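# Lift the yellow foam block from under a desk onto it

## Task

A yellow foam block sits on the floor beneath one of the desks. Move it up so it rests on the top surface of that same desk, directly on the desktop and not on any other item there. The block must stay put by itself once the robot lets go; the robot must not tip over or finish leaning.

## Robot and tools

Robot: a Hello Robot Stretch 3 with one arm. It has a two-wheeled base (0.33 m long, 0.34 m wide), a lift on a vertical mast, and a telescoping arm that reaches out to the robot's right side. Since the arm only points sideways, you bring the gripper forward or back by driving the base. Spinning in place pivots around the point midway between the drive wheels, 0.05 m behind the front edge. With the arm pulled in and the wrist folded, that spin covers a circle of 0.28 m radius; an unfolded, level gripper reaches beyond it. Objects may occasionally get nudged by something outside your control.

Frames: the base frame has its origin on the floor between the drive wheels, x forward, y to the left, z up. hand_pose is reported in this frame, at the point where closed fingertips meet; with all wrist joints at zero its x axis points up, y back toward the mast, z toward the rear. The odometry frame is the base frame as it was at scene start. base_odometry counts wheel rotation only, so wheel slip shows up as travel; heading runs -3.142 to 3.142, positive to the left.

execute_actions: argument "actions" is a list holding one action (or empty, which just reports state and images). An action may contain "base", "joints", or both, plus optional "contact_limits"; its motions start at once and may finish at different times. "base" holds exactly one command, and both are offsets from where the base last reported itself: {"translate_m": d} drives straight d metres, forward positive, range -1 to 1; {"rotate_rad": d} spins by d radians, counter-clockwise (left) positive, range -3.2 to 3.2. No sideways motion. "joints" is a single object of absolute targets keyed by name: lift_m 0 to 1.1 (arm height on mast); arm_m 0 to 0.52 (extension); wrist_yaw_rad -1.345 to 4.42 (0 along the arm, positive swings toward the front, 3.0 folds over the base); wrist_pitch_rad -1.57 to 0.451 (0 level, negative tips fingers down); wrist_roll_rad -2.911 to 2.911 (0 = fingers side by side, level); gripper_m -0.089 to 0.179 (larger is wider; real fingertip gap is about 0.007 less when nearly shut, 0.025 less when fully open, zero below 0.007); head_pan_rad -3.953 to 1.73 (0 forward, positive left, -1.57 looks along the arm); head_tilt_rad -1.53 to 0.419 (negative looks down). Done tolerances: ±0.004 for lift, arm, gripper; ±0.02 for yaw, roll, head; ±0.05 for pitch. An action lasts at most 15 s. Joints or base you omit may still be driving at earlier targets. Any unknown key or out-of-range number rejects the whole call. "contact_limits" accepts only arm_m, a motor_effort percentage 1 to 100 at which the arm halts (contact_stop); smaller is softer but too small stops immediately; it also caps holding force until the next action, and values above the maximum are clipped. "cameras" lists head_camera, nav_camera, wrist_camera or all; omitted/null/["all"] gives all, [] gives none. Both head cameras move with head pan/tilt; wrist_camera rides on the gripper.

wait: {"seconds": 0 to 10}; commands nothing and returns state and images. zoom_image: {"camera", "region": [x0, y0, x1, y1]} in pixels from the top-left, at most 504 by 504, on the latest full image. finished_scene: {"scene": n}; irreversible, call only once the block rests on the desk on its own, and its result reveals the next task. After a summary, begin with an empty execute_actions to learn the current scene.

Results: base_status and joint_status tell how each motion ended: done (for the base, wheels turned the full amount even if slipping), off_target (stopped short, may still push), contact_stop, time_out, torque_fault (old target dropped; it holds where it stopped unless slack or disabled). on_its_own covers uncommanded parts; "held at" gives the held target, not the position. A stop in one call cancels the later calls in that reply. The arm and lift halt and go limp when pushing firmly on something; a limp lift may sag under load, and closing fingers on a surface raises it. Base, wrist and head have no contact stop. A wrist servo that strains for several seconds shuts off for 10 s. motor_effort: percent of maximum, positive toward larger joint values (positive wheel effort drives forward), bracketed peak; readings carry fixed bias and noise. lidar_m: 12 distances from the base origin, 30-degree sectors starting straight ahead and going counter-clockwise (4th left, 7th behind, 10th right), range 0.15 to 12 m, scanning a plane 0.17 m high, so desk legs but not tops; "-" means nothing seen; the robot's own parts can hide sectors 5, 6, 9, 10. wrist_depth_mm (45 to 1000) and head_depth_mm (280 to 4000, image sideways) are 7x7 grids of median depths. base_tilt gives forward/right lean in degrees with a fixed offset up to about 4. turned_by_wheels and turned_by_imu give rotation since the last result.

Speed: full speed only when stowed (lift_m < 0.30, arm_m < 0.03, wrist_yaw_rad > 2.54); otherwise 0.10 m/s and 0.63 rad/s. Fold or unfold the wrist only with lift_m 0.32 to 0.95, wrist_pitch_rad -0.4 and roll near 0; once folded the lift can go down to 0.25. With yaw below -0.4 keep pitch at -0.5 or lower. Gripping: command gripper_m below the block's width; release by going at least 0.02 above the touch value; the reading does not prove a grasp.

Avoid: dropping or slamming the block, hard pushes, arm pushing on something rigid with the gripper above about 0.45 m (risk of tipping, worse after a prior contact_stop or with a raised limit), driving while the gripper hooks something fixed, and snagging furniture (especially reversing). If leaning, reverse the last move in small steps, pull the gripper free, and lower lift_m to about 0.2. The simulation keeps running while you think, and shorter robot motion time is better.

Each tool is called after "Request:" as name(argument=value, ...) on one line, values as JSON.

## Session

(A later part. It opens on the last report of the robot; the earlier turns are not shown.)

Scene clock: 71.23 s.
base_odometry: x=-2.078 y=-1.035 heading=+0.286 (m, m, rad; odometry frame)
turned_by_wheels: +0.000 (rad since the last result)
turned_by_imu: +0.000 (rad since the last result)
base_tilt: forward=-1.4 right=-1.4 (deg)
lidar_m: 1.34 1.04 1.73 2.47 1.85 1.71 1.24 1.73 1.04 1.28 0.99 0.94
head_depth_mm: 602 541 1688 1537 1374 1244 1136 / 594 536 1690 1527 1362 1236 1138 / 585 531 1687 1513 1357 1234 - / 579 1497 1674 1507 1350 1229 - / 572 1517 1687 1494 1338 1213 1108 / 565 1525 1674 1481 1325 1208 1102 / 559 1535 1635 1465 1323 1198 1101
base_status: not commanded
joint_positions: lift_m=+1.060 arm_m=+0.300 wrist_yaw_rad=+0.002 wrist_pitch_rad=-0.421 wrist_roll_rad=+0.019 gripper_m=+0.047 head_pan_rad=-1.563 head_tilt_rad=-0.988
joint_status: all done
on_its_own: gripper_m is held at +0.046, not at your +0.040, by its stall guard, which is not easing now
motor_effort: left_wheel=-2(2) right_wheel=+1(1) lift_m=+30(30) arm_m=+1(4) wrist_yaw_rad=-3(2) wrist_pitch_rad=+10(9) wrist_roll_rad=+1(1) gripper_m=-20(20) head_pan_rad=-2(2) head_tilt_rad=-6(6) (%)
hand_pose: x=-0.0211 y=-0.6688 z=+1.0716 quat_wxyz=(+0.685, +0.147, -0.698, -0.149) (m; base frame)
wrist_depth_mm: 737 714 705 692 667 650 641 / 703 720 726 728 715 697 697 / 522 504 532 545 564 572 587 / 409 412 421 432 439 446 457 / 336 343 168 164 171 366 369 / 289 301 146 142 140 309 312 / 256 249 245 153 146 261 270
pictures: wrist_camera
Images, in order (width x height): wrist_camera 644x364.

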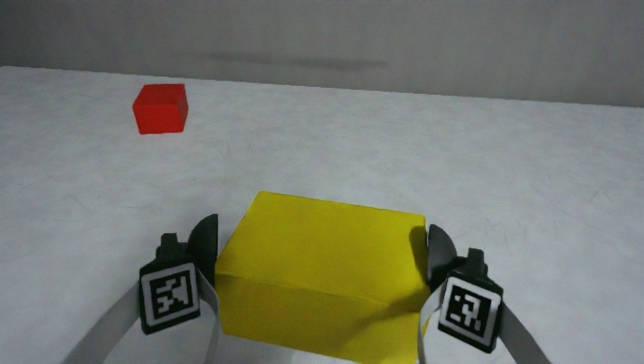

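Request:
execute_actions(actions=[{"joints":{"lift_m":0.98}}], cameras=[])

Request:
execute_actions(actions=[{"joints":{"gripper_m":0.17}}], cameras=[])

Request:
execute_actions(actions=[{"joints":{"lift_m":1.05}}], cameras=[])

Request:
finished_scene(scene=1)

Scene clock: 74.00 s.
base_odometry: x=-2.078 y=-1.035 heading=+0.286 (m, m, rad; odometry frame)
turned_by_wheels: +0.000 (rad since the last result)
turned_by_imu: +0.000 (rad since the last result)
base_tilt: forward=-1.3 right=-1.4 (deg)
lidar_m: 1.34 1.04 1.73 2.47 1.85 1.72 1.23 1.73 1.04 1.28 0.99 0.94
head_depth_mm: 598 540 1685 1543 1378 1240 1137 / 585 537 1696 1530 1371 1230 1140 / 571 531 1694 1519 1356 1231 - / 563 1501 1676 1510 1352 1226 - / 571 1517 1684 1490 1337 1216 1109 / 566 1520 1669 1480 1331 1205 1103 / 559 1537 1636 1461 1316 1197 1095
base_status: not commanded
joint_positions: lift_m=+0.980 arm_m=+0.300 wrist_yaw_rad=+0.002 wrist_pitch_rad=-0.421 wrist_roll_rad=+0.019 gripper_m=+0.047 head_pan_rad=-1.563 head_tilt_rad=-0.988
joint_status: all done
on_its_own: gripper_m is held at +0.046, not at your +0.040, by its stall guard, which is not easing now
motor_effort: left_wheel=-1(2) right_wheel=+1(1) lift_m=+12(24) arm_m=+2(1) wrist_yaw_rad=-2(2) wrist_pitch_rad=+9(9) wrist_roll_rad=+1(1) gripper_m=-20(20) head_pan_rad=-2(2) head_tilt_rad=-6(6) (%)
hand_pose: x=-0.0211 y=-0.6688 z=+0.9925 quat_wxyz=(+0.685, +0.147, -0.698, -0.149) (m; base frame)
wrist_depth_mm: 717 696 694 678 671 661 641 / 471 457 498 515 532 544 562 / 345 352 359 370 379 387 395 / 277 278 284 288 294 301 307 / 228 232 168 163 171 244 249 / 195 202 146 142 140 207 209 / 174 167 165 153 146 175 181
pictures: none
No camera images: the call's "cameras" was empty. Leave "cameras" out to get every camera's image.

Scene clock: 75.73 s.
base_odometry: x=-2.078 y=-1.035 heading=+0.286 (m, m, rad; odometry frame)
turned_by_wheels: +0.000 (rad since the last result)
turned_by_imu: +0.000 (rad since the last result)
base_tilt: forward=-1.4 right=-1.4 (deg)
lidar_m: 1.34 1.04 1.72 2.47 1.84 1.72 1.24 1.73 1.04 1.28 1.00 0.94
head_depth_mm: 597 541 1690 1545 1376 1241 1133 / 585 537 1690 1534 1364 1240 1142 / 571 532 1690 1518 1361 1235 - / 563 1501 1677 1502 1354 1232 - / 572 1513 1685 1492 1335 1217 1107 / 565 1530 1680 1481 1331 1205 1103 / 559 1538 1639 1473 1324 1203 1095
base_status: not commanded
joint_positions: lift_m=+0.980 arm_m=+0.300 wrist_yaw_rad=+0.002 wrist_pitch_rad=-0.421 wrist_roll_rad=+0.019 gripper_m=+0.170 head_pan_rad=-1.563 head_tilt_rad=-0.988
joint_status: all done
motor_effort: left_wheel=-2(2) right_wheel=+1(1) lift_m=+12(13) arm_m=+2(2) wrist_yaw_rad=-2(2) wrist_pitch_rad=+10(10) wrist_roll_rad=+1(1) gripper_m=+0(80) head_pan_rad=-2(2) head_tilt_rad=-6(6) (%)
hand_pose: x=-0.0211 y=-0.6688 z=+0.9925 quat_wxyz=(+0.685, +0.147, -0.698, -0.149) (m; base frame)
wrist_depth_mm: 711 694 681 682 675 655 641 / 466 461 496 514 531 552 565 / 347 355 358 370 380 388 396 / 276 278 285 290 295 300 304 / 229 233 225 171 227 247 247 / - 197 151 146 156 207 210 / 166 171 165 151 145 178 -
pictures: none
No camera images: the call's "cameras" was empty. Leave "cameras" out to get every camera's image.

Scene clock: 77.20 s.
base_odometry: x=-2.078 y=-1.035 heading=+0.286 (m, m, rad; odometry frame)
turned_by_wheels: +0.000 (rad since the last result)
turned_by_imu: +0.000 (rad since the last result)
base_tilt: forward=-1.3 right=-1.4 (deg)
lidar_m: 1.34 1.04 1.73 2.46 1.85 1.72 1.24 1.73 1.05 1.28 0.99 0.94
head_depth_mm: 601 541 1685 1544 1378 1244 1128 / 592 537 1692 1530 1365 1233 1140 / 570 531 1683 1518 1351 1236 - / 566 1505 1684 1502 1346 1228 - / 573 1516 1691 1488 1339 1218 1108 / 566 1532 1676 1479 1325 1207 1101 / 559 1533 1637 1473 1317 1197 1097
base_status: not commanded
joint_positions: lift_m=+1.050 arm_m=+0.300 wrist_yaw_rad=+0.002 wrist_pitch_rad=-0.421 wrist_roll_rad=+0.019 gripper_m=+0.170 head_pan_rad=-1.563 head_tilt_rad=-0.988
joint_status: all done
motor_effort: left_wheel=-2(1) right_wheel=+1(1) lift_m=+30(31) arm_m=+2(2) wrist_yaw_rad=-1(2) wrist_pitch_rad=+9(9) wrist_roll_rad=+1(1) gripper_m=+0(1) head_pan_rad=-2(2) head_tilt_rad=-5(6) (%)
hand_pose: x=-0.0211 y=-0.6688 z=+1.0616 quat_wxyz=(+0.685, +0.147, -0.698, -0.149) (m; base frame)
wrist_depth_mm: 747 733 700 678 671 657 641 / 675 684 715 734 704 699 688 / 496 504 511 527 543 555 569 / 394 397 405 414 419 426 436 / 327 330 335 339 344 352 354 / - 280 283 288 293 295 302 / 235 244 240 201 241 254 -
pictures: none
No camera images: the call's "cameras" was empty. Leave "cameras" out to get every camera's image.

The scene is finished: the task was done.


## Next scene

The same job, from a new start.

Request:
execute_actions(actions=[{"joints":{"head_tilt_rad":-0.6}}], cameras=["nav_camera","wrist_camera"])

Scene clock: 0.90 s.
base_odometry: x=+0.000 y=+0.000 heading=+0.000 (m, m, rad; odometry frame)
turned_by_wheels: +0.000 (rad since the last result)
turned_by_imu: +0.000 (rad since the last result)
base_tilt: forward=-1.3 right=-1.4 (deg)
lidar_m: 0.70 0.65 0.67 0.87 1.33 1.60 1.16 1.09 1.11 1.43 2.09 1.02
head_depth_mm: 818 949 1128 1383 1715 1456 1242 / 756 864 1012 1216 1523 1453 1237 / 702 796 914 1078 1315 1438 1230 / 655 736 837 974 1158 1368 1221 / 613 683 770 885 1033 1252 1213 / 577 639 715 811 937 1130 1207 / 544 609 678 759 859 993 1149
base_status: not commanded
joint_positions: lift_m=+0.444 arm_m=-0.003 wrist_yaw_rad=+2.850 wrist_pitch_rad=-0.421 wrist_roll_rad=+0.019 gripper_m=+0.037 head_pan_rad=+0.004 head_tilt_rad=-0.592
joint_status: all done
motor_effort: left_wheel=-1(1) right_wheel=-1(0) lift_m=+21(21) arm_m=+0(0) wrist_yaw_rad=-1(1) wrist_pitch_rad=+7(7) wrist_roll_rad=+1(1) gripper_m=+1(0) head_pan_rad=+0(0) head_tilt_rad=-3(34) (%)
hand_pose: x=+0.0431 y=+0.0724 z=+0.4563 quat_wxyz=(+0.247, +0.712, +0.044, +0.656) (m; base frame)
wrist_depth_mm: - - - 810 670 571 496 / - - - 857 710 601 521 / - - - 964 772 630 548 / 942 - - - 815 668 569 / 812 838 860 856 828 703 599 / 691 - 714 709 734 702 638 / 603 - 599 625 608 628 631
pictures: nav_camera (sideways: a quarter turn counterclockwise sets it upright), wrist_camera
Images, in order (width x height): nav_camera 672x504, wrist_camera 644x364.

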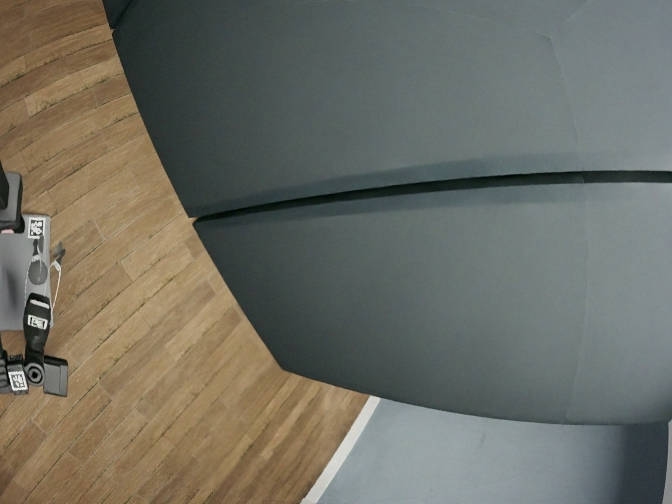

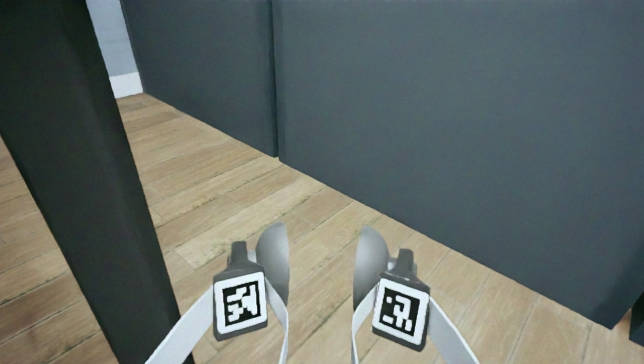

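Request:
execute_actions(actions=[{"base":{"rotate_rad":-0.8},"joints":{"lift_m":0.27}}], cameras=[])

Request:
execute_actions(actions=[{"base":{"translate_m":1}}], cameras=[])

Request:
execute_actions(actions=[{"base":{"translate_m":0.6}}], cameras=[])

Request:
execute_actions(actions=[{"base":{"rotate_rad":1.44}}], cameras=["nav_camera"])

Scene clock: 4.83 s.
base_odometry: x=+0.000 y=+0.000 heading=-0.800 (m, m, rad; odometry frame)
turned_by_wheels: -0.800 (rad since the last result)
turned_by_imu: -0.796 (rad since the last result)
base_tilt: forward=-1.3 right=-1.4 (deg)
lidar_m: 2.08 0.80 0.66 0.66 0.72 1.16 1.33 1.32 1.09 1.08 1.20 1.91
head_depth_mm: 1720 1904 2153 2235 1774 1464 1242 / 1761 1954 2177 2213 1754 1445 1233 / 1788 1997 2252 2189 1742 1435 1231 / 1832 2037 2322 2165 1723 1436 1223 / 1858 2088 2347 2145 1716 1420 1218 / 1874 2113 2408 2124 1693 1410 1205 / 1923 2158 2437 2038 1607 1406 1203
base_status: done
joint_positions: lift_m=+0.270 arm_m=-0.003 wrist_yaw_rad=+2.850 wrist_pitch_rad=-0.421 wrist_roll_rad=+0.019 gripper_m=+0.037 head_pan_rad=+0.004 head_tilt_rad=-0.593
joint_status: all done
motor_effort: left_wheel=+0(4) right_wheel=-1(5) lift_m=+14(16) arm_m=-1(0) wrist_yaw_rad=+0(0) wrist_pitch_rad=+6(7) wrist_roll_rad=+1(1) gripper_m=+0(0) head_pan_rad=+1(1) head_tilt_rad=-3(4) (%)
hand_pose: x=+0.0431 y=+0.0724 z=+0.2824 quat_wxyz=(+0.247, +0.712, +0.044, +0.656) (m; base frame)
wrist_depth_mm: - 610 624 639 651 661 669 / - 663 673 692 696 714 723 / - 734 721 734 775 771 795 / - 710 718 724 733 747 761 / 575 583 603 596 603 605 621 / 482 - - 501 516 506 522 / 449 - - 439 423 444 447
pictures: none
No camera images: the call's "cameras" was empty. Leave "cameras" out to get every camera's image.

Scene clock: 9.77 s.
base_odometry: x=+0.697 y=-0.717 heading=-0.800 (m, m, rad; odometry frame)
turned_by_wheels: +0.000 (rad since the last result)
turned_by_imu: +0.004 (rad since the last result)
base_tilt: forward=-1.3 right=-1.5 (deg)
lidar_m: 1.10 1.25 0.48 0.48 0.53 0.85 2.33 1.54 1.27 1.26 1.35 1.11
head_depth_mm: 884 987 1105 1257 1457 1455 1244 / 910 1001 1123 1278 1490 1456 1235 / 936 1040 1172 1320 1540 1435 1224 / 951 1061 1200 1367 1591 1430 1225 / 969 1081 1222 1402 1611 1423 1213 / 984 1102 1247 1447 1608 1409 1205 / 1001 1124 1277 1472 1640 1397 1197
base_status: done
joint_positions: lift_m=+0.270 arm_m=-0.003 wrist_yaw_rad=+2.850 wrist_pitch_rad=-0.421 wrist_roll_rad=+0.019 gripper_m=+0.037 head_pan_rad=+0.004 head_tilt_rad=-0.593
joint_status: not commanded
motor_effort: left_wheel=+0(7) right_wheel=-1(4) lift_m=+14(14) arm_m=-1(0) wrist_yaw_rad=+0(2) wrist_pitch_rad=+7(7) wrist_roll_rad=+1(1) gripper_m=+0(0) head_pan_rad=+0(1) head_tilt_rad=-3(4) (%)
hand_pose: x=+0.0431 y=+0.0724 z=+0.2824 quat_wxyz=(+0.247, +0.712, +0.044, +0.656) (m; base frame)
wrist_depth_mm: - 464 464 473 - - - / - 502 507 519 - - - / - 539 543 560 949 971 - / - 585 597 604 736 741 757 / 566 583 602 595 601 613 611 / 487 - - 505 520 518 517 / 446 - - 441 428 444 448
pictures: none
No camera images: the call's "cameras" was empty. Leave "cameras" out to get every camera's image.

Scene clock: 13.33 s.
base_odometry: x=+1.115 y=-1.148 heading=-0.800 (m, m, rad; odometry frame)
turned_by_wheels: +0.000 (rad since the last result)
turned_by_imu: +0.003 (rad since the last result)
base_tilt: forward=-1.4 right=-1.4 (deg)
lidar_m: 0.54 0.60 0.96 3.02 0.57 0.65 2.93 1.67 1.38 1.26 0.64 0.53
head_depth_mm: 408 452 507 567 640 750 932 / 415 460 517 588 683 795 957 / 422 469 527 602 702 842 1046 / 429 478 538 617 723 869 1096 / 436 487 550 630 741 900 1127 / 444 497 562 647 765 930 1147 / 451 505 574 665 788 969 1157
base_status: done
joint_positions: lift_m=+0.270 arm_m=-0.003 wrist_yaw_rad=+2.850 wrist_pitch_rad=-0.421 wrist_roll_rad=+0.019 gripper_m=+0.037 head_pan_rad=+0.004 head_tilt_rad=-0.593
joint_status: not commanded
motor_effort: left_wheel=+0(7) right_wheel=-1(5) lift_m=+14(14) arm_m=-1(1) wrist_yaw_rad=-1(1) wrist_pitch_rad=+6(6) wrist_roll_rad=+1(1) gripper_m=+0(0) head_pan_rad=+0(0) head_tilt_rad=-3(3) (%)
hand_pose: x=+0.0431 y=+0.0724 z=+0.2824 quat_wxyz=(+0.247, +0.712, +0.044, +0.656) (m; base frame)
wrist_depth_mm: - - - - - 851 608 / - - - - - 857 595 / - 924 905 939 946 850 611 / - 720 714 726 729 749 597 / 552 581 615 596 604 608 575 / 491 - - 501 517 513 518 / 445 - - 437 426 445 449
pictures: none
No camera images: the call's "cameras" was empty. Leave "cameras" out to get every camera's image.

Scene clock: 15.50 s.
base_odometry: x=+1.115 y=-1.148 heading=+0.640 (m, m, rad; odometry frame)
turned_by_wheels: +1.440 (rad since the last result)
turned_by_imu: +1.425 (rad since the last result)
base_tilt: forward=-1.3 right=-1.4 (deg)
lidar_m: 2.41 0.58 0.57 1.65 1.88 1.41 1.37 0.72 0.53 0.54 0.57 0.80
head_depth_mm: 1758 1690 1651 1595 1548 1393 1242 / 2773 2626 2462 2141 1761 1454 1237 / 3000 3332 2961 2187 1742 1434 1231 / 2980 3300 2927 2157 1718 1431 1223 / 2928 3354 2867 2146 1710 1417 1211 / 2872 3295 2832 2115 1704 1408 1202 / 2907 3338 2791 2099 1678 1366 1200
base_status: done
joint_positions: lift_m=+0.270 arm_m=-0.003 wrist_yaw_rad=+2.850 wrist_pitch_rad=-0.421 wrist_roll_rad=+0.019 gripper_m=+0.037 head_pan_rad=+0.004 head_tilt_rad=-0.593
joint_status: not commanded
motor_effort: left_wheel=-1(6) right_wheel=+1(8) lift_m=+14(14) arm_m=+0(0) wrist_yaw_rad=+0(0) wrist_pitch_rad=+7(7) wrist_roll_rad=+1(1) gripper_m=+0(0) head_pan_rad=+1(0) head_tilt_rad=-3(3) (%)
hand_pose: x=+0.0431 y=+0.0724 z=+0.2824 quat_wxyz=(+0.247, +0.712, +0.044, +0.656) (m; base frame)
wrist_depth_mm: - - - - 708 503 520 / - - - - 724 539 576 / - 905 937 938 763 593 637 / - 709 720 727 706 663 706 / 568 583 606 588 604 609 621 / 487 - - 503 518 510 518 / 442 - - 439 423 447 455
pictures: nav_camera (sideways: a quarter turn counterclockwise sets it upright)
Images, in order (width x height): nav_camera 672x504.

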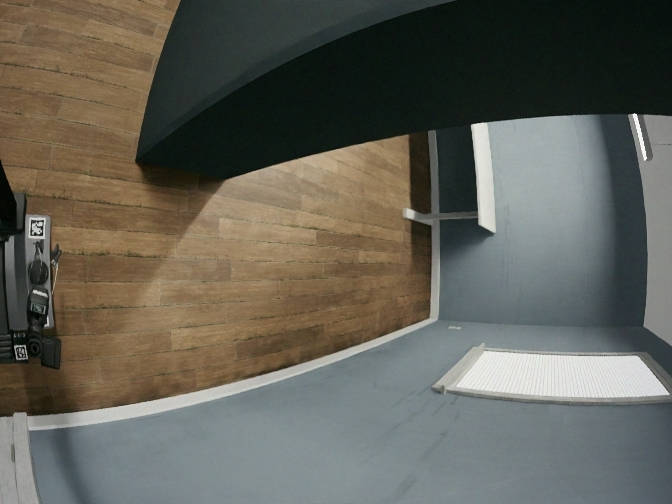

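Request:
execute_actions(actions=[{"base":{"translate_m":1},"joints":{"head_pan_rad":0.8}}], cameras=[])

Request:
execute_actions(actions=[{"base":{"translate_m":0.6}}])

Scene clock: 20.93 s.
base_odometry: x=+1.917 y=-0.550 heading=+0.640 (m, m, rad; odometry frame)
turned_by_wheels: +0.000 (rad since the last result)
turned_by_imu: +0.004 (rad since the last result)
base_tilt: forward=-1.4 right=-1.5 (deg)
lidar_m: 2.02 2.53 3.00 1.28 0.50 0.58 1.91 0.79 0.59 0.58 0.61 0.85
head_depth_mm: 2326 2076 2699 2226 1771 1460 1240 / 2514 2380 2866 2217 1753 1452 1236 / 2783 2564 2811 2193 1740 1436 1225 / 3057 3348 2904 2166 1728 1427 1217 / 3404 3750 2847 2125 1715 1420 1213 / 3308 3599 2842 2119 1698 1410 1208 / 3014 3318 2807 2098 1691 1404 1198
base_status: done
joint_positions: lift_m=+0.270 arm_m=-0.003 wrist_yaw_rad=+2.850 wrist_pitch_rad=-0.421 wrist_roll_rad=+0.019 gripper_m=+0.037 head_pan_rad=+0.793 head_tilt_rad=-0.593
joint_status: all done
motor_effort: left_wheel=-2(4) right_wheel=+1(6) lift_m=+14(14) arm_m=-1(1) wrist_yaw_rad=-1(1) wrist_pitch_rad=+6(6) wrist_roll_rad=+1(1) gripper_m=+0(0) head_pan_rad=+3(30) head_tilt_rad=-5(3) (%)
hand_pose: x=+0.0431 y=+0.0724 z=+0.2824 quat_wxyz=(+0.247, +0.712, +0.044, +0.656) (m; base frame)
wrist_depth_mm: - - - - - - - / - - - - - - - / - 788 933 950 944 983 - / - 657 713 711 739 750 767 / 473 580 603 584 603 614 625 / 487 - - 505 516 512 521 / 448 - - 432 427 444 445
pictures: none
No camera images: the call's "cameras" was empty. Leave "cameras" out to get every camera's image.

Scene clock: 24.57 s.
base_odometry: x=+2.398 y=-0.192 heading=+0.640 (m, m, rad; odometry frame)
turned_by_wheels: +0.000 (rad since the last result)
turned_by_imu: +0.002 (rad since the last result)
base_tilt: forward=-1.4 right=-1.5 (deg)
lidar_m: 1.47 1.44 2.18 2.76 1.61 0.85 1.97 0.82 0.62 0.60 0.63 0.89
head_depth_mm: 1742 1838 1335 2137 1718 1462 1241 / 1890 1958 1451 2201 1741 1451 1237 / 2076 1968 2465 2188 1744 1441 1227 / 2288 1942 2667 2171 1721 1428 1220 / 2544 2021 2726 2141 1720 1426 1210 / 2890 3178 2848 2129 1696 1411 1208 / 3032 3354 2787 2113 1686 1406 1200
base_status: done
joint_positions: lift_m=+0.270 arm_m=-0.003 wrist_yaw_rad=+2.850 wrist_pitch_rad=-0.421 wrist_roll_rad=+0.019 gripper_m=+0.037 head_pan_rad=+0.793 head_tilt_rad=-0.593
joint_status: not commanded
motor_effort: left_wheel=-1(5) right_wheel=+1(4) lift_m=+14(14) arm_m=+0(1) wrist_yaw_rad=+0(0) wrist_pitch_rad=+6(6) wrist_roll_rad=+1(0) gripper_m=+0(1) head_pan_rad=+3(2) head_tilt_rad=-2(2) (%)
hand_pose: x=+0.0431 y=+0.0724 z=+0.2824 quat_wxyz=(+0.247, +0.712, +0.044, +0.656) (m; base frame)
wrist_depth_mm: - - - - - - - / - - - - - - - / - 899 899 948 944 971 - / - 701 714 727 744 747 767 / 567 583 607 597 605 610 623 / 483 - - 504 510 510 522 / 443 - - 432 424 445 449
pictures: head_camera (sideways: a quarter turn clockwise sets it upright), nav_camera (sideways: a quarter turn counterclockwise sets it upright), wrist_camera
Images, in order (width x height): head_camera 896x504, nav_camera 672x504, wrist_camera 644x364.

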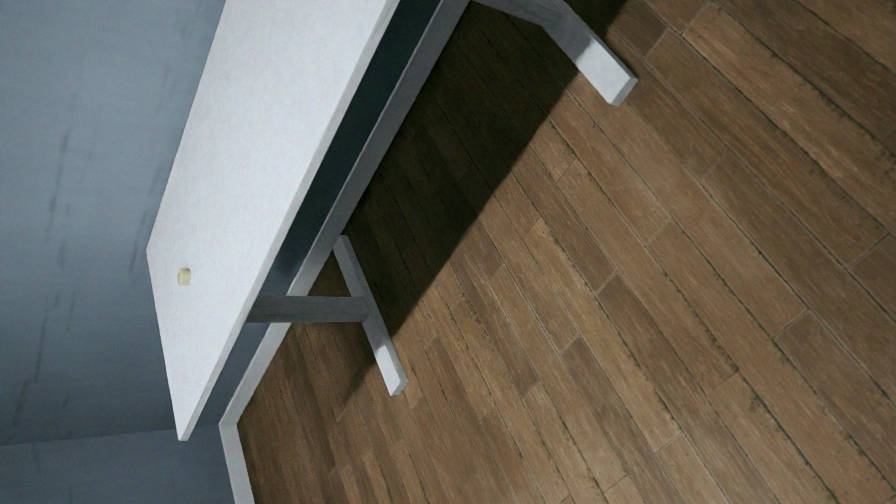

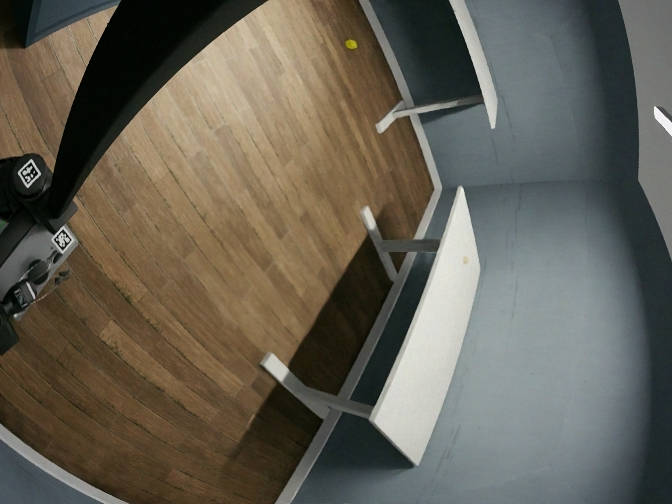

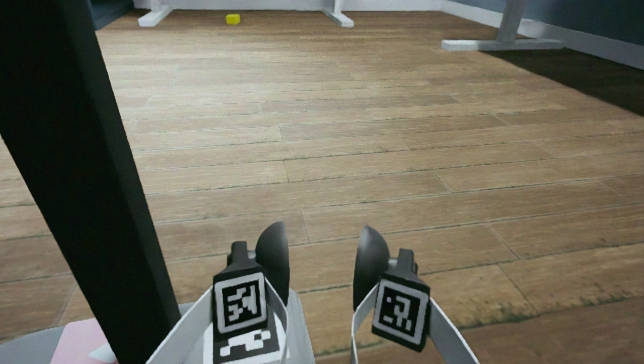

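Request:
execute_actions(actions=[{"base":{"rotate_rad":1.57},"joints":{"head_pan_rad":-1.57,"head_tilt_rad":-1.0}}], cameras=[])

Request:
execute_actions(actions=[{"base":{"translate_m":1}}], cameras=[])

Request:
execute_actions(actions=[{"base":{"translate_m":0.88}}], cameras=[])

Request:
execute_actions(actions=[{"base":{"rotate_rad":1.58},"joints":{"lift_m":0.33}}], cameras=[])

Request:
execute_actions(actions=[{"joints":{"wrist_yaw_rad":0,"gripper_m":0.17,"arm_m":0.1}}], cameras=["head_camera","wrist_camera"])

Scene clock: 28.20 s.
base_odometry: x=+2.398 y=-0.192 heading=+2.210 (m, m, rad; odometry frame)
turned_by_wheels: +1.570 (rad since the last result)
turned_by_imu: +1.553 (rad since the last result)
base_tilt: forward=-1.3 right=-1.4 (deg)
lidar_m: 2.77 1.47 0.85 2.12 0.84 0.62 0.60 0.63 0.87 1.82 1.44 2.17
head_depth_mm: 1723 1833 1663 1505 1365 1239 1134 / 1771 1948 1710 1515 1358 1225 1143 / 1795 1954 1695 1504 1355 1245 - / 1791 1927 1666 1484 1346 1251 - / 1795 1906 1674 1486 1333 1227 1117 / 1803 1860 1656 1473 1321 1204 1102 / 1418 1794 1624 1469 1308 1195 1092
base_status: done
joint_positions: lift_m=+0.270 arm_m=-0.003 wrist_yaw_rad=+2.850 wrist_pitch_rad=-0.421 wrist_roll_rad=+0.019 gripper_m=+0.037 head_pan_rad=-1.563 head_tilt_rad=-0.988
joint_status: all done
motor_effort: left_wheel=-1(5) right_wheel=+1(7) lift_m=+14(14) arm_m=-1(0) wrist_yaw_rad=-1(1) wrist_pitch_rad=+7(6) wrist_roll_rad=+1(1) gripper_m=+0(0) head_pan_rad=-2(32) head_tilt_rad=-5(31) (%)
hand_pose: x=+0.0431 y=+0.0723 z=+0.2824 quat_wxyz=(+0.247, +0.712, +0.044, +0.656) (m; base frame)
wrist_depth_mm: - - - - - - - / - - - - - - - / - 920 942 945 907 980 - / - 716 722 734 731 754 762 / 574 573 606 595 595 604 612 / 485 - - 503 515 509 520 / 451 - - 435 425 441 447
pictures: none
No camera images: the call's "cameras" was empty. Leave "cameras" out to get every camera's image.

Scene clock: 33.13 s.
base_odometry: x=+1.802 y=+0.611 heading=+2.210 (m, m, rad; odometry frame)
turned_by_wheels: +0.000 (rad since the last result)
turned_by_imu: +0.004 (rad since the last result)
base_tilt: forward=-1.3 right=-1.5 (deg)
lidar_m: 1.78 1.40 0.78 1.05 0.95 1.65 1.60 1.67 1.49 1.84 1.56 1.83
head_depth_mm: 1067 1875 1693 1530 1360 1237 1132 / 1080 1966 1716 1513 1355 1227 1141 / 1069 1937 1694 1500 1350 1243 - / 1051 1910 1671 1488 1338 1246 - / 1812 1907 1682 1478 1330 1222 1116 / 1822 1889 1648 1463 1322 1202 1096 / 1831 1881 1637 1461 1319 1194 1093
base_status: done
joint_positions: lift_m=+0.270 arm_m=-0.003 wrist_yaw_rad=+2.850 wrist_pitch_rad=-0.421 wrist_roll_rad=+0.019 gripper_m=+0.037 head_pan_rad=-1.563 head_tilt_rad=-0.988
joint_status: not commanded
motor_effort: left_wheel=-1(5) right_wheel=+1(6) lift_m=+14(14) arm_m=+0(1) wrist_yaw_rad=-1(0) wrist_pitch_rad=+6(6) wrist_roll_rad=+1(1) gripper_m=+0(0) head_pan_rad=-2(2) head_tilt_rad=-6(5) (%)
hand_pose: x=+0.0431 y=+0.0723 z=+0.2824 quat_wxyz=(+0.247, +0.712, +0.044, +0.656) (m; base frame)
wrist_depth_mm: - - - 919 - - - / - - - 928 - - - / - 785 831 855 889 944 - / - 718 723 729 748 756 760 / 572 583 604 593 604 601 612 / 486 - - 504 514 513 517 / 441 - - 437 425 444 445
pictures: none
No camera images: the call's "cameras" was empty. Leave "cameras" out to get every camera's image.

Scene clock: 37.77 s.
base_odometry: x=+1.277 y=+1.317 heading=+2.210 (m, m, rad; odometry frame)
turned_by_wheels: +0.000 (rad since the last result)
turned_by_imu: +0.004 (rad since the last result)
base_tilt: forward=-1.3 right=-1.4 (deg)
lidar_m: 1.31 0.96 0.78 1.18 0.93 1.64 2.47 1.99 1.92 1.42 1.12 1.10
head_depth_mm: 1092 1985 1725 1525 1364 1236 1127 / 1078 1975 1710 1516 1355 1231 1137 / 1064 1864 1679 1503 1344 1241 - / 1833 1918 1683 1490 1346 1246 - / 1839 1901 1663 1483 1338 1224 1115 / 1856 1886 1660 1464 1316 1201 1098 / 1859 1862 1646 1457 1318 1197 1093
base_status: done
joint_positions: lift_m=+0.270 arm_m=-0.003 wrist_yaw_rad=+2.850 wrist_pitch_rad=-0.421 wrist_roll_rad=+0.019 gripper_m=+0.037 head_pan_rad=-1.564 head_tilt_rad=-0.988
joint_status: not commanded
motor_effort: left_wheel=-2(4) right_wheel=+1(8) lift_m=+14(14) arm_m=-1(0) wrist_yaw_rad=+0(0) wrist_pitch_rad=+7(6) wrist_roll_rad=+1(0) gripper_m=+0(0) head_pan_rad=-1(2) head_tilt_rad=-5(6) (%)
hand_pose: x=+0.0431 y=+0.0723 z=+0.2824 quat_wxyz=(+0.247, +0.712, +0.044, +0.656) (m; base frame)
wrist_depth_mm: - - - - 786 - - / - - - - 943 - - / - 766 799 845 903 929 959 / - 709 723 725 744 720 734 / 578 582 612 594 605 606 614 / 488 - - 502 517 512 526 / 447 - - 432 425 443 449
pictures: none
No camera images: the call's "cameras" was empty. Leave "cameras" out to get every camera's image.

Scene clock: 40.90 s.
base_odometry: x=+1.277 y=+1.317 heading=-2.494 (m, m, rad; odometry frame)
turned_by_wheels: +1.580 (rad since the last result)
turned_by_imu: +1.571 (rad since the last result)
base_tilt: forward=-1.3 right=-1.4 (deg)
lidar_m: 1.18 0.89 1.64 2.47 1.99 1.92 1.42 1.12 1.10 1.31 0.96 0.79
head_depth_mm: 588 533 1690 1524 1366 1241 1132 / 581 529 1688 1511 1358 1232 1138 / 575 1511 1692 1508 1348 1256 - / 567 1520 1680 1486 1345 1243 - / 562 1538 1669 1482 1333 1215 1112 / 556 1538 1654 1475 1326 1204 1101 / 551 1549 1618 1437 1314 1190 1098
base_status: done
joint_positions: lift_m=+0.330 arm_m=-0.003 wrist_yaw_rad=+2.850 wrist_pitch_rad=-0.421 wrist_roll_rad=+0.019 gripper_m=+0.037 head_pan_rad=-1.564 head_tilt_rad=-0.988
joint_status: all done
motor_effort: left_wheel=-2(8) right_wheel=+1(6) lift_m=+28(31) arm_m=+0(0) wrist_yaw_rad=+0(1) wrist_pitch_rad=+7(7) wrist_roll_rad=+0(1) gripper_m=+0(0) head_pan_rad=-2(2) head_tilt_rad=-6(6) (%)
hand_pose: x=+0.0431 y=+0.0723 z=+0.3416 quat_wxyz=(+0.247, +0.712, +0.044, +0.656) (m; base frame)
wrist_depth_mm: - - - - - - 695 / - - - - - - 726 / - - - - - - 799 / 762 818 812 834 858 839 769 / 661 665 702 682 697 712 676 / 559 - 576 577 592 588 582 / 483 - - 502 487 511 514
pictures: none
No camera images: the call's "cameras" was empty. Leave "cameras" out to get every camera's image.

Scene clock: 43.33 s.
base_odometry: x=+1.277 y=+1.317 heading=-2.494 (m, m, rad; odometry frame)
turned_by_wheels: +0.000 (rad since the last result)
turned_by_imu: +0.000 (rad since the last result)
base_tilt: forward=-1.3 right=-1.4 (deg)
lidar_m: 1.18 0.89 1.64 2.47 1.99 1.92 1.42 1.13 1.10 1.31 0.96 0.79
head_depth_mm: 588 535 1692 1525 1367 1237 1132 / 582 527 1697 1512 1356 1224 1137 / 575 1522 1693 1508 1356 1236 - / 569 1528 1679 1485 1384 1216 - / 562 1540 1675 1479 1329 1207 1111 / 555 1534 1661 1467 1322 1198 1096 / 551 1548 1615 1441 1313 1193 1096
base_status: not commanded
joint_positions: lift_m=+0.330 arm_m=+0.100 wrist_yaw_rad=+0.003 wrist_pitch_rad=-0.421 wrist_roll_rad=+0.019 gripper_m=+0.170 head_pan_rad=-1.564 head_tilt_rad=-0.988
joint_status: all done
motor_effort: left_wheel=-1(2) right_wheel=+1(1) lift_m=+28(28) arm_m=+2(1) wrist_yaw_rad=-3(1) wrist_pitch_rad=+6(7) wrist_roll_rad=+1(1) gripper_m=+1(85) head_pan_rad=-2(2) head_tilt_rad=-6(5) (%)
hand_pose: x=-0.0209 y=-0.4687 z=+0.3416 quat_wxyz=(+0.685, +0.148, -0.697, -0.149) (m; base frame)
wrist_depth_mm: 869 887 873 867 850 830 826 / 560 963 934 936 917 912 877 / 583 - - 970 983 948 935 / 651 778 822 833 845 860 860 / 627 673 669 679 696 697 704 / 540 560 564 568 583 587 621 / - 492 497 471 503 510 -
pictures: head_camera (sideways: a quarter turn clockwise sets it upright), wrist_camera
Images, in order (width x height): head_camera 896x504, wrist_camera 644x364.

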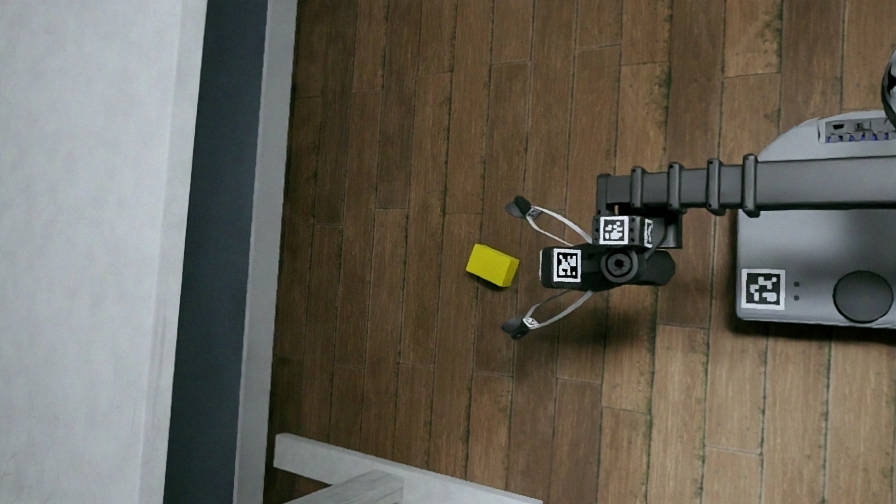

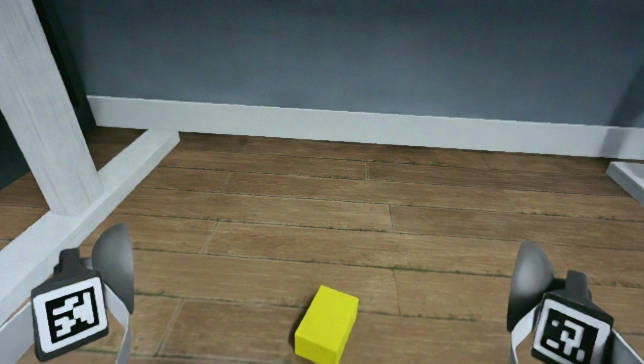

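Request:
execute_actions(actions=[{"joints":{"lift_m":0.025,"arm_m":0.275}}], cameras=["wrist_camera"])

Request:
execute_actions(actions=[{"joints":{"gripper_m":0.01}}], cameras=["wrist_camera"])

Request:
execute_actions(actions=[{"joints":{"arm_m":0,"lift_m":1.03}}], cameras=["wrist_camera"])

Scene clock: 47.73 s.
base_odometry: x=+1.277 y=+1.317 heading=-2.494 (m, m, rad; odometry frame)
turned_by_wheels: +0.000 (rad since the last result)
turned_by_imu: +0.000 (rad since the last result)
base_tilt: forward=-1.4 right=-1.4 (deg)
lidar_m: 1.18 0.90 1.64 2.47 1.99 1.92 1.42 1.12 1.10 1.31 0.96 0.79
head_depth_mm: 588 533 1688 1528 1365 1239 1130 / 579 527 1681 1503 1355 1231 1130 / 573 1523 1686 1507 1349 1235 - / 567 1521 1685 1492 1300 1236 - / 562 1540 1667 1475 1332 1212 1111 / 556 1540 1657 1473 1321 1199 1100 / 550 1552 1608 1434 1315 1195 1096
base_status: not commanded
joint_positions: lift_m=+0.025 arm_m=+0.275 wrist_yaw_rad=+0.002 wrist_pitch_rad=-0.421 wrist_roll_rad=+0.019 gripper_m=+0.170 head_pan_rad=-1.564 head_tilt_rad=-0.988
joint_status: all done
motor_effort: left_wheel=-1(2) right_wheel=+1(1) lift_m=+14(23) arm_m=+2(3) wrist_yaw_rad=-2(3) wrist_pitch_rad=+7(7) wrist_roll_rad=+1(1) gripper_m=+0(0) head_pan_rad=-2(2) head_tilt_rad=-5(6) (%)
hand_pose: x=-0.0211 y=-0.6437 z=+0.0374 quat_wxyz=(+0.685, +0.147, -0.698, -0.149) (m; base frame)
wrist_depth_mm: 695 700 694 685 685 675 659 / 475 493 510 526 538 557 573 / 347 351 358 368 375 387 395 / 274 277 281 286 290 296 301 / 226 231 231 167 184 241 244 / - 193 188 142 189 201 211 / - 167 165 139 169 174 -
pictures: wrist_camera
Images, in order (width x height): wrist_camera 644x364.

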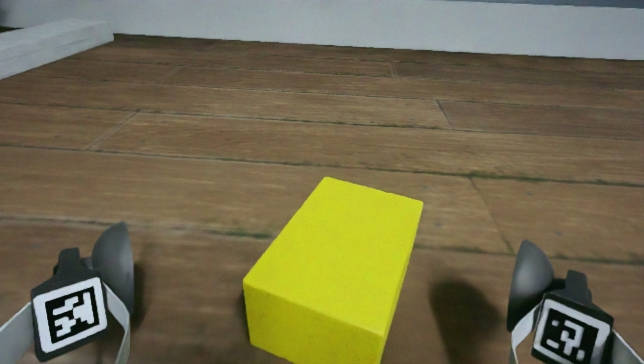

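Scene clock: 49.83 s.
base_odometry: x=+1.277 y=+1.317 heading=-2.494 (m, m, rad; odometry frame)
turned_by_wheels: +0.000 (rad since the last result)
turned_by_imu: +0.000 (rad since the last result)
base_tilt: forward=-1.3 right=-1.5 (deg)
lidar_m: 1.18 0.89 1.64 2.47 1.99 1.92 1.42 1.13 1.10 1.31 0.96 0.79
head_depth_mm: 588 533 1682 1518 1372 1242 1130 / 580 527 1698 1514 1359 1231 1133 / 574 1514 1687 1492 1355 1230 - / 566 1529 1680 1491 1304 1233 - / 561 1537 1667 1469 1332 1212 1116 / 556 1544 1651 1468 1323 1205 1100 / 550 1551 1618 1438 1308 1199 1093
base_status: not commanded
joint_positions: lift_m=+0.025 arm_m=+0.275 wrist_yaw_rad=+0.002 wrist_pitch_rad=-0.421 wrist_roll_rad=+0.019 gripper_m=+0.011 head_pan_rad=-1.564 head_tilt_rad=-0.988
joint_status: all done
motor_effort: left_wheel=-2(1) right_wheel=+1(1) lift_m=+14(14) arm_m=+1(2) wrist_yaw_rad=-2(2) wrist_pitch_rad=+6(6) wrist_roll_rad=+1(0) gripper_m=-23(100) head_pan_rad=-2(2) head_tilt_rad=-7(5) (%)
hand_pose: x=-0.0211 y=-0.6437 z=+0.0374 quat_wxyz=(+0.685, +0.147, -0.698, -0.149) (m; base frame)
wrist_depth_mm: 694 705 692 690 679 672 663 / 477 494 513 519 533 565 580 / 344 353 362 371 380 388 396 / 273 278 281 283 292 296 302 / 224 227 238 166 225 239 244 / 191 193 139 140 141 202 205 / 166 167 158 135 164 175 177
pictures: wrist_camera
Images, in order (width x height): wrist_camera 644x364.

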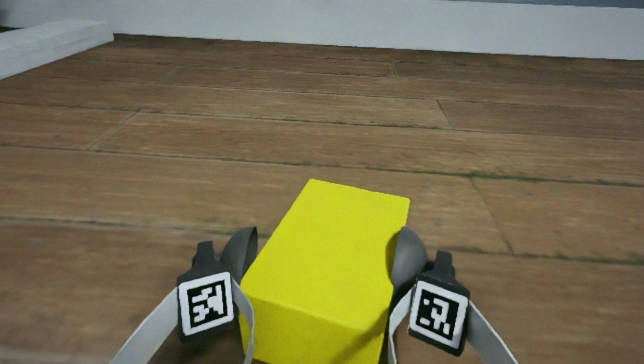

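Scene clock: 59.80 s.
base_odometry: x=+1.277 y=+1.317 heading=-2.494 (m, m, rad; odometry frame)
turned_by_wheels: +0.000 (rad since the last result)
turned_by_imu: -0.001 (rad since the last result)
base_tilt: forward=-1.4 right=-1.4 (deg)
lidar_m: 1.18 0.89 1.64 2.47 1.99 1.92 1.42 1.12 1.10 1.31 0.96 0.79
head_depth_mm: - - - - 1366 1236 1131 / - - - - 1353 1232 1133 / - - - - 1349 1234 - / - - - 1462 1343 1231 - / 562 1572 1666 1476 1331 1212 1112 / 556 1550 1654 1467 1322 1205 1097 / 550 1541 1619 1431 1314 1196 1097
base_status: not commanded
joint_positions: lift_m=+1.030 arm_m=+0.000 wrist_yaw_rad=+0.002 wrist_pitch_rad=-0.423 wrist_roll_rad=+0.019 gripper_m=+0.020 head_pan_rad=-1.564 head_tilt_rad=-0.988
joint_status: all done
on_its_own: gripper_m is held at +0.019, not at your +0.010, by its stall guard, which is not easing now
motor_effort: left_wheel=-1(1) right_wheel=+1(1) lift_m=+28(31) arm_m=-3(2) wrist_yaw_rad=-2(2) wrist_pitch_rad=+7(8) wrist_roll_rad=+1(1) gripper_m=-20(23) head_pan_rad=-2(2) head_tilt_rad=-5(6) (%)
hand_pose: x=-0.0211 y=-0.3690 z=+1.0412 quat_wxyz=(+0.685, +0.148, -0.697, -0.150) (m; base frame)
wrist_depth_mm: 937 975 942 938 940 919 916 / 636 658 682 701 727 750 772 / 468 474 483 498 504 518 531 / 367 373 376 384 392 395 403 / 331 326 323 167 308 323 326 / - - 139 140 141 - 301 / - - - 135 - - 898
pictures: wrist_camera
Images, in order (width x height): wrist_camera 644x364.

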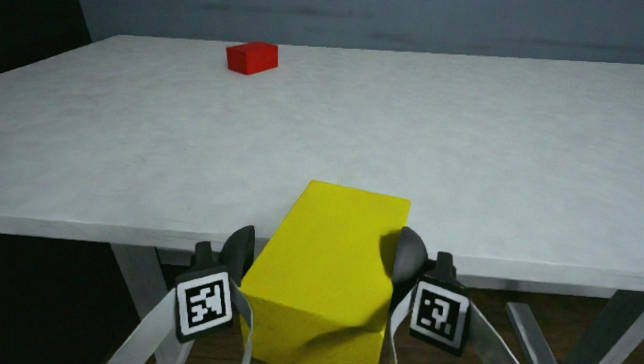

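Request:
execute_actions(actions=[{"joints":{"arm_m":0.3}}], cameras=[])

Request:
execute_actions(actions=[{"joints":{"lift_m":0.98}}], cameras=[])

Request:
execute_actions(actions=[{"joints":{"gripper_m":0.17}}], cameras=[])

Request:
execute_actions(actions=[{"joints":{"lift_m":1.05}}], cameras=[])

Request:
finished_scene(scene=2)

Scene clock: 64.20 s.
base_odometry: x=+1.277 y=+1.317 heading=-2.494 (m, m, rad; odometry frame)
turned_by_wheels: +0.000 (rad since the last result)
turned_by_imu: +0.000 (rad since the last result)
base_tilt: forward=-1.4 right=-1.5 (deg)
lidar_m: 1.18 0.89 1.64 2.47 1.99 1.92 1.42 1.12 1.10 1.31 0.96 0.79
head_depth_mm: 587 534 1690 1529 1372 1235 1128 / 580 527 1679 1506 1358 1227 1134 / 574 1513 1705 1507 1348 1241 - / 568 1525 1683 1488 1335 1232 - / 562 1531 1673 1476 1329 1212 1116 / 555 1546 1653 1470 1328 1201 1098 / 550 1559 1616 1437 1315 1192 1095
base_status: not commanded
joint_positions: lift_m=+1.030 arm_m=+0.300 wrist_yaw_rad=+0.002 wrist_pitch_rad=-0.423 wrist_roll_rad=+0.019 gripper_m=+0.020 head_pan_rad=-1.564 head_tilt_rad=-0.988
joint_status: all done
on_its_own: gripper_m is held at +0.019, not at your +0.010, by its stall guard, which is not easing now
motor_effort: left_wheel=-2(2) right_wheel=+1(1) lift_m=+29(28) arm_m=+2(1) wrist_yaw_rad=-2(2) wrist_pitch_rad=+8(7) wrist_roll_rad=+1(0) gripper_m=-20(20) head_pan_rad=-2(2) head_tilt_rad=-5(5) (%)
hand_pose: x=-0.0212 y=-0.6685 z=+1.0412 quat_wxyz=(+0.685, +0.148, -0.697, -0.150) (m; base frame)
wrist_depth_mm: 714 719 700 681 672 662 658 / 630 655 677 712 695 697 705 / 466 469 457 488 511 515 526 / 363 370 374 383 390 395 403 / 299 302 317 167 305 322 325 / 257 258 139 140 141 271 273 / 222 224 214 135 220 235 235
pictures: none
No camera images: the call's "cameras" was empty. Leave "cameras" out to get every camera's image.

Scene clock: 65.50 s.
base_odometry: x=+1.277 y=+1.317 heading=-2.494 (m, m, rad; odometry frame)
turned_by_wheels: +0.000 (rad since the last result)
turned_by_imu: +0.000 (rad since the last result)
base_tilt: forward=-1.4 right=-1.4 (deg)
lidar_m: 1.18 0.89 1.64 2.47 1.99 1.92 1.42 1.12 1.10 1.31 0.96 0.79
head_depth_mm: 585 534 1700 1513 1368 1235 1134 / 578 526 1685 1509 1362 1234 1132 / 563 1520 1698 1503 1347 1238 - / 555 1517 1685 1489 1341 1236 - / 561 1534 1661 1477 1334 1214 1114 / 556 1543 1649 1476 1319 1202 1099 / 549 1546 1620 1430 1309 1193 1097
base_status: not commanded
joint_positions: lift_m=+0.980 arm_m=+0.300 wrist_yaw_rad=+0.002 wrist_pitch_rad=-0.423 wrist_roll_rad=+0.019 gripper_m=+0.020 head_pan_rad=-1.564 head_tilt_rad=-0.988
joint_status: all done
on_its_own: gripper_m is held at +0.019, not at your +0.010, by its stall guard, which is not easing now
motor_effort: left_wheel=-2(1) right_wheel=+1(1) lift_m=+14(21) arm_m=+2(2) wrist_yaw_rad=-2(1) wrist_pitch_rad=+7(8) wrist_roll_rad=+1(1) gripper_m=-20(20) head_pan_rad=-1(2) head_tilt_rad=-5(5) (%)
hand_pose: x=-0.0212 y=-0.6684 z=+0.9919 quat_wxyz=(+0.685, +0.148, -0.697, -0.150) (m; base frame)
wrist_depth_mm: 705 702 686 682 677 671 657 / 486 467 451 537 550 567 583 / 356 363 369 381 388 399 408 / 280 283 287 294 297 304 310 / 232 233 244 167 235 246 250 / 196 198 139 140 141 208 211 / 171 172 164 135 169 179 181
pictures: none
No camera images: the call's "cameras" was empty. Leave "cameras" out to get every camera's image.

Scene clock: 67.50 s.
base_odometry: x=+1.277 y=+1.317 heading=-2.494 (m, m, rad; odometry frame)
turned_by_wheels: +0.000 (rad since the last result)
turned_by_imu: +0.000 (rad since the last result)
base_tilt: forward=-1.3 right=-1.4 (deg)
lidar_m: 1.18 0.90 1.64 2.48 1.98 1.92 1.42 1.12 1.10 1.30 0.95 0.79
head_depth_mm: 586 533 1706 1530 1371 1237 1128 / 578 528 1689 1514 1360 1233 1129 / 562 1510 1690 1503 1349 1234 - / 554 1527 1684 1489 1335 1234 - / 562 1537 1667 1478 1332 1216 1108 / 555 1544 1651 1468 1322 1202 1100 / 550 1540 1607 1432 1310 1196 1096
base_status: not commanded
joint_positions: lift_m=+0.980 arm_m=+0.300 wrist_yaw_rad=+0.002 wrist_pitch_rad=-0.423 wrist_roll_rad=+0.019 gripper_m=+0.170 head_pan_rad=-1.564 head_tilt_rad=-0.988
joint_status: all done
motor_effort: left_wheel=-2(2) right_wheel=+1(1) lift_m=+14(14) arm_m=+2(2) wrist_yaw_rad=-2(1) wrist_pitch_rad=+8(7) wrist_roll_rad=+1(1) gripper_m=+0(83) head_pan_rad=-2(2) head_tilt_rad=-6(6) (%)
hand_pose: x=-0.0212 y=-0.6684 z=+0.9919 quat_wxyz=(+0.685, +0.148, -0.697, -0.150) (m; base frame)
wrist_depth_mm: 702 692 693 680 675 661 671 / 488 462 448 538 551 566 592 / 354 362 369 379 388 398 407 / 280 282 289 294 299 304 312 / 230 238 235 174 190 248 251 / - 198 195 147 194 207 216 / - 171 169 139 173 179 -
pictures: none
No camera images: the call's "cameras" was empty. Leave "cameras" out to get every camera's image.

Scene clock: 68.97 s.
base_odometry: x=+1.277 y=+1.317 heading=-2.494 (m, m, rad; odometry frame)
turned_by_wheels: +0.000 (rad since the last result)
turned_by_imu: +0.000 (rad since the last result)
base_tilt: forward=-1.3 right=-1.5 (deg)
lidar_m: 1.18 0.89 1.65 2.47 1.99 1.92 1.42 1.12 1.10 1.31 0.96 0.79
head_depth_mm: 588 534 1696 1525 1363 1237 1130 / 581 527 1690 1518 1360 1232 1135 / 572 1521 1697 1503 1351 1240 - / 562 1525 1687 1493 1341 1228 - / 562 1537 1677 1480 1324 1213 1114 / 556 1531 1660 1465 1319 1200 1097 / 549 1545 1618 1438 1314 1204 1096
base_status: not commanded
joint_positions: lift_m=+1.050 arm_m=+0.300 wrist_yaw_rad=+0.002 wrist_pitch_rad=-0.423 wrist_roll_rad=+0.019 gripper_m=+0.170 head_pan_rad=-1.564 head_tilt_rad=-0.988
joint_status: all done
motor_effort: left_wheel=-1(1) right_wheel=+1(1) lift_m=+28(28) arm_m=+2(2) wrist_yaw_rad=-1(2) wrist_pitch_rad=+7(7) wrist_roll_rad=+1(1) gripper_m=+0(0) head_pan_rad=-2(2) head_tilt_rad=-6(6) (%)
hand_pose: x=-0.0212 y=-0.6684 z=+1.0611 quat_wxyz=(+0.685, +0.148, -0.697, -0.150) (m; base frame)
wrist_depth_mm: 723 700 698 680 666 656 653 / 696 712 717 725 713 723 702 / 503 509 479 536 553 566 578 / 400 407 408 417 424 433 442 / 331 338 339 342 345 354 359 / 286 283 285 240 294 294 308 / - 244 247 201 247 254 -
pictures: none
No camera images: the call's "cameras" was empty. Leave "cameras" out to get every camera's image.

The scene is finished: the task was done.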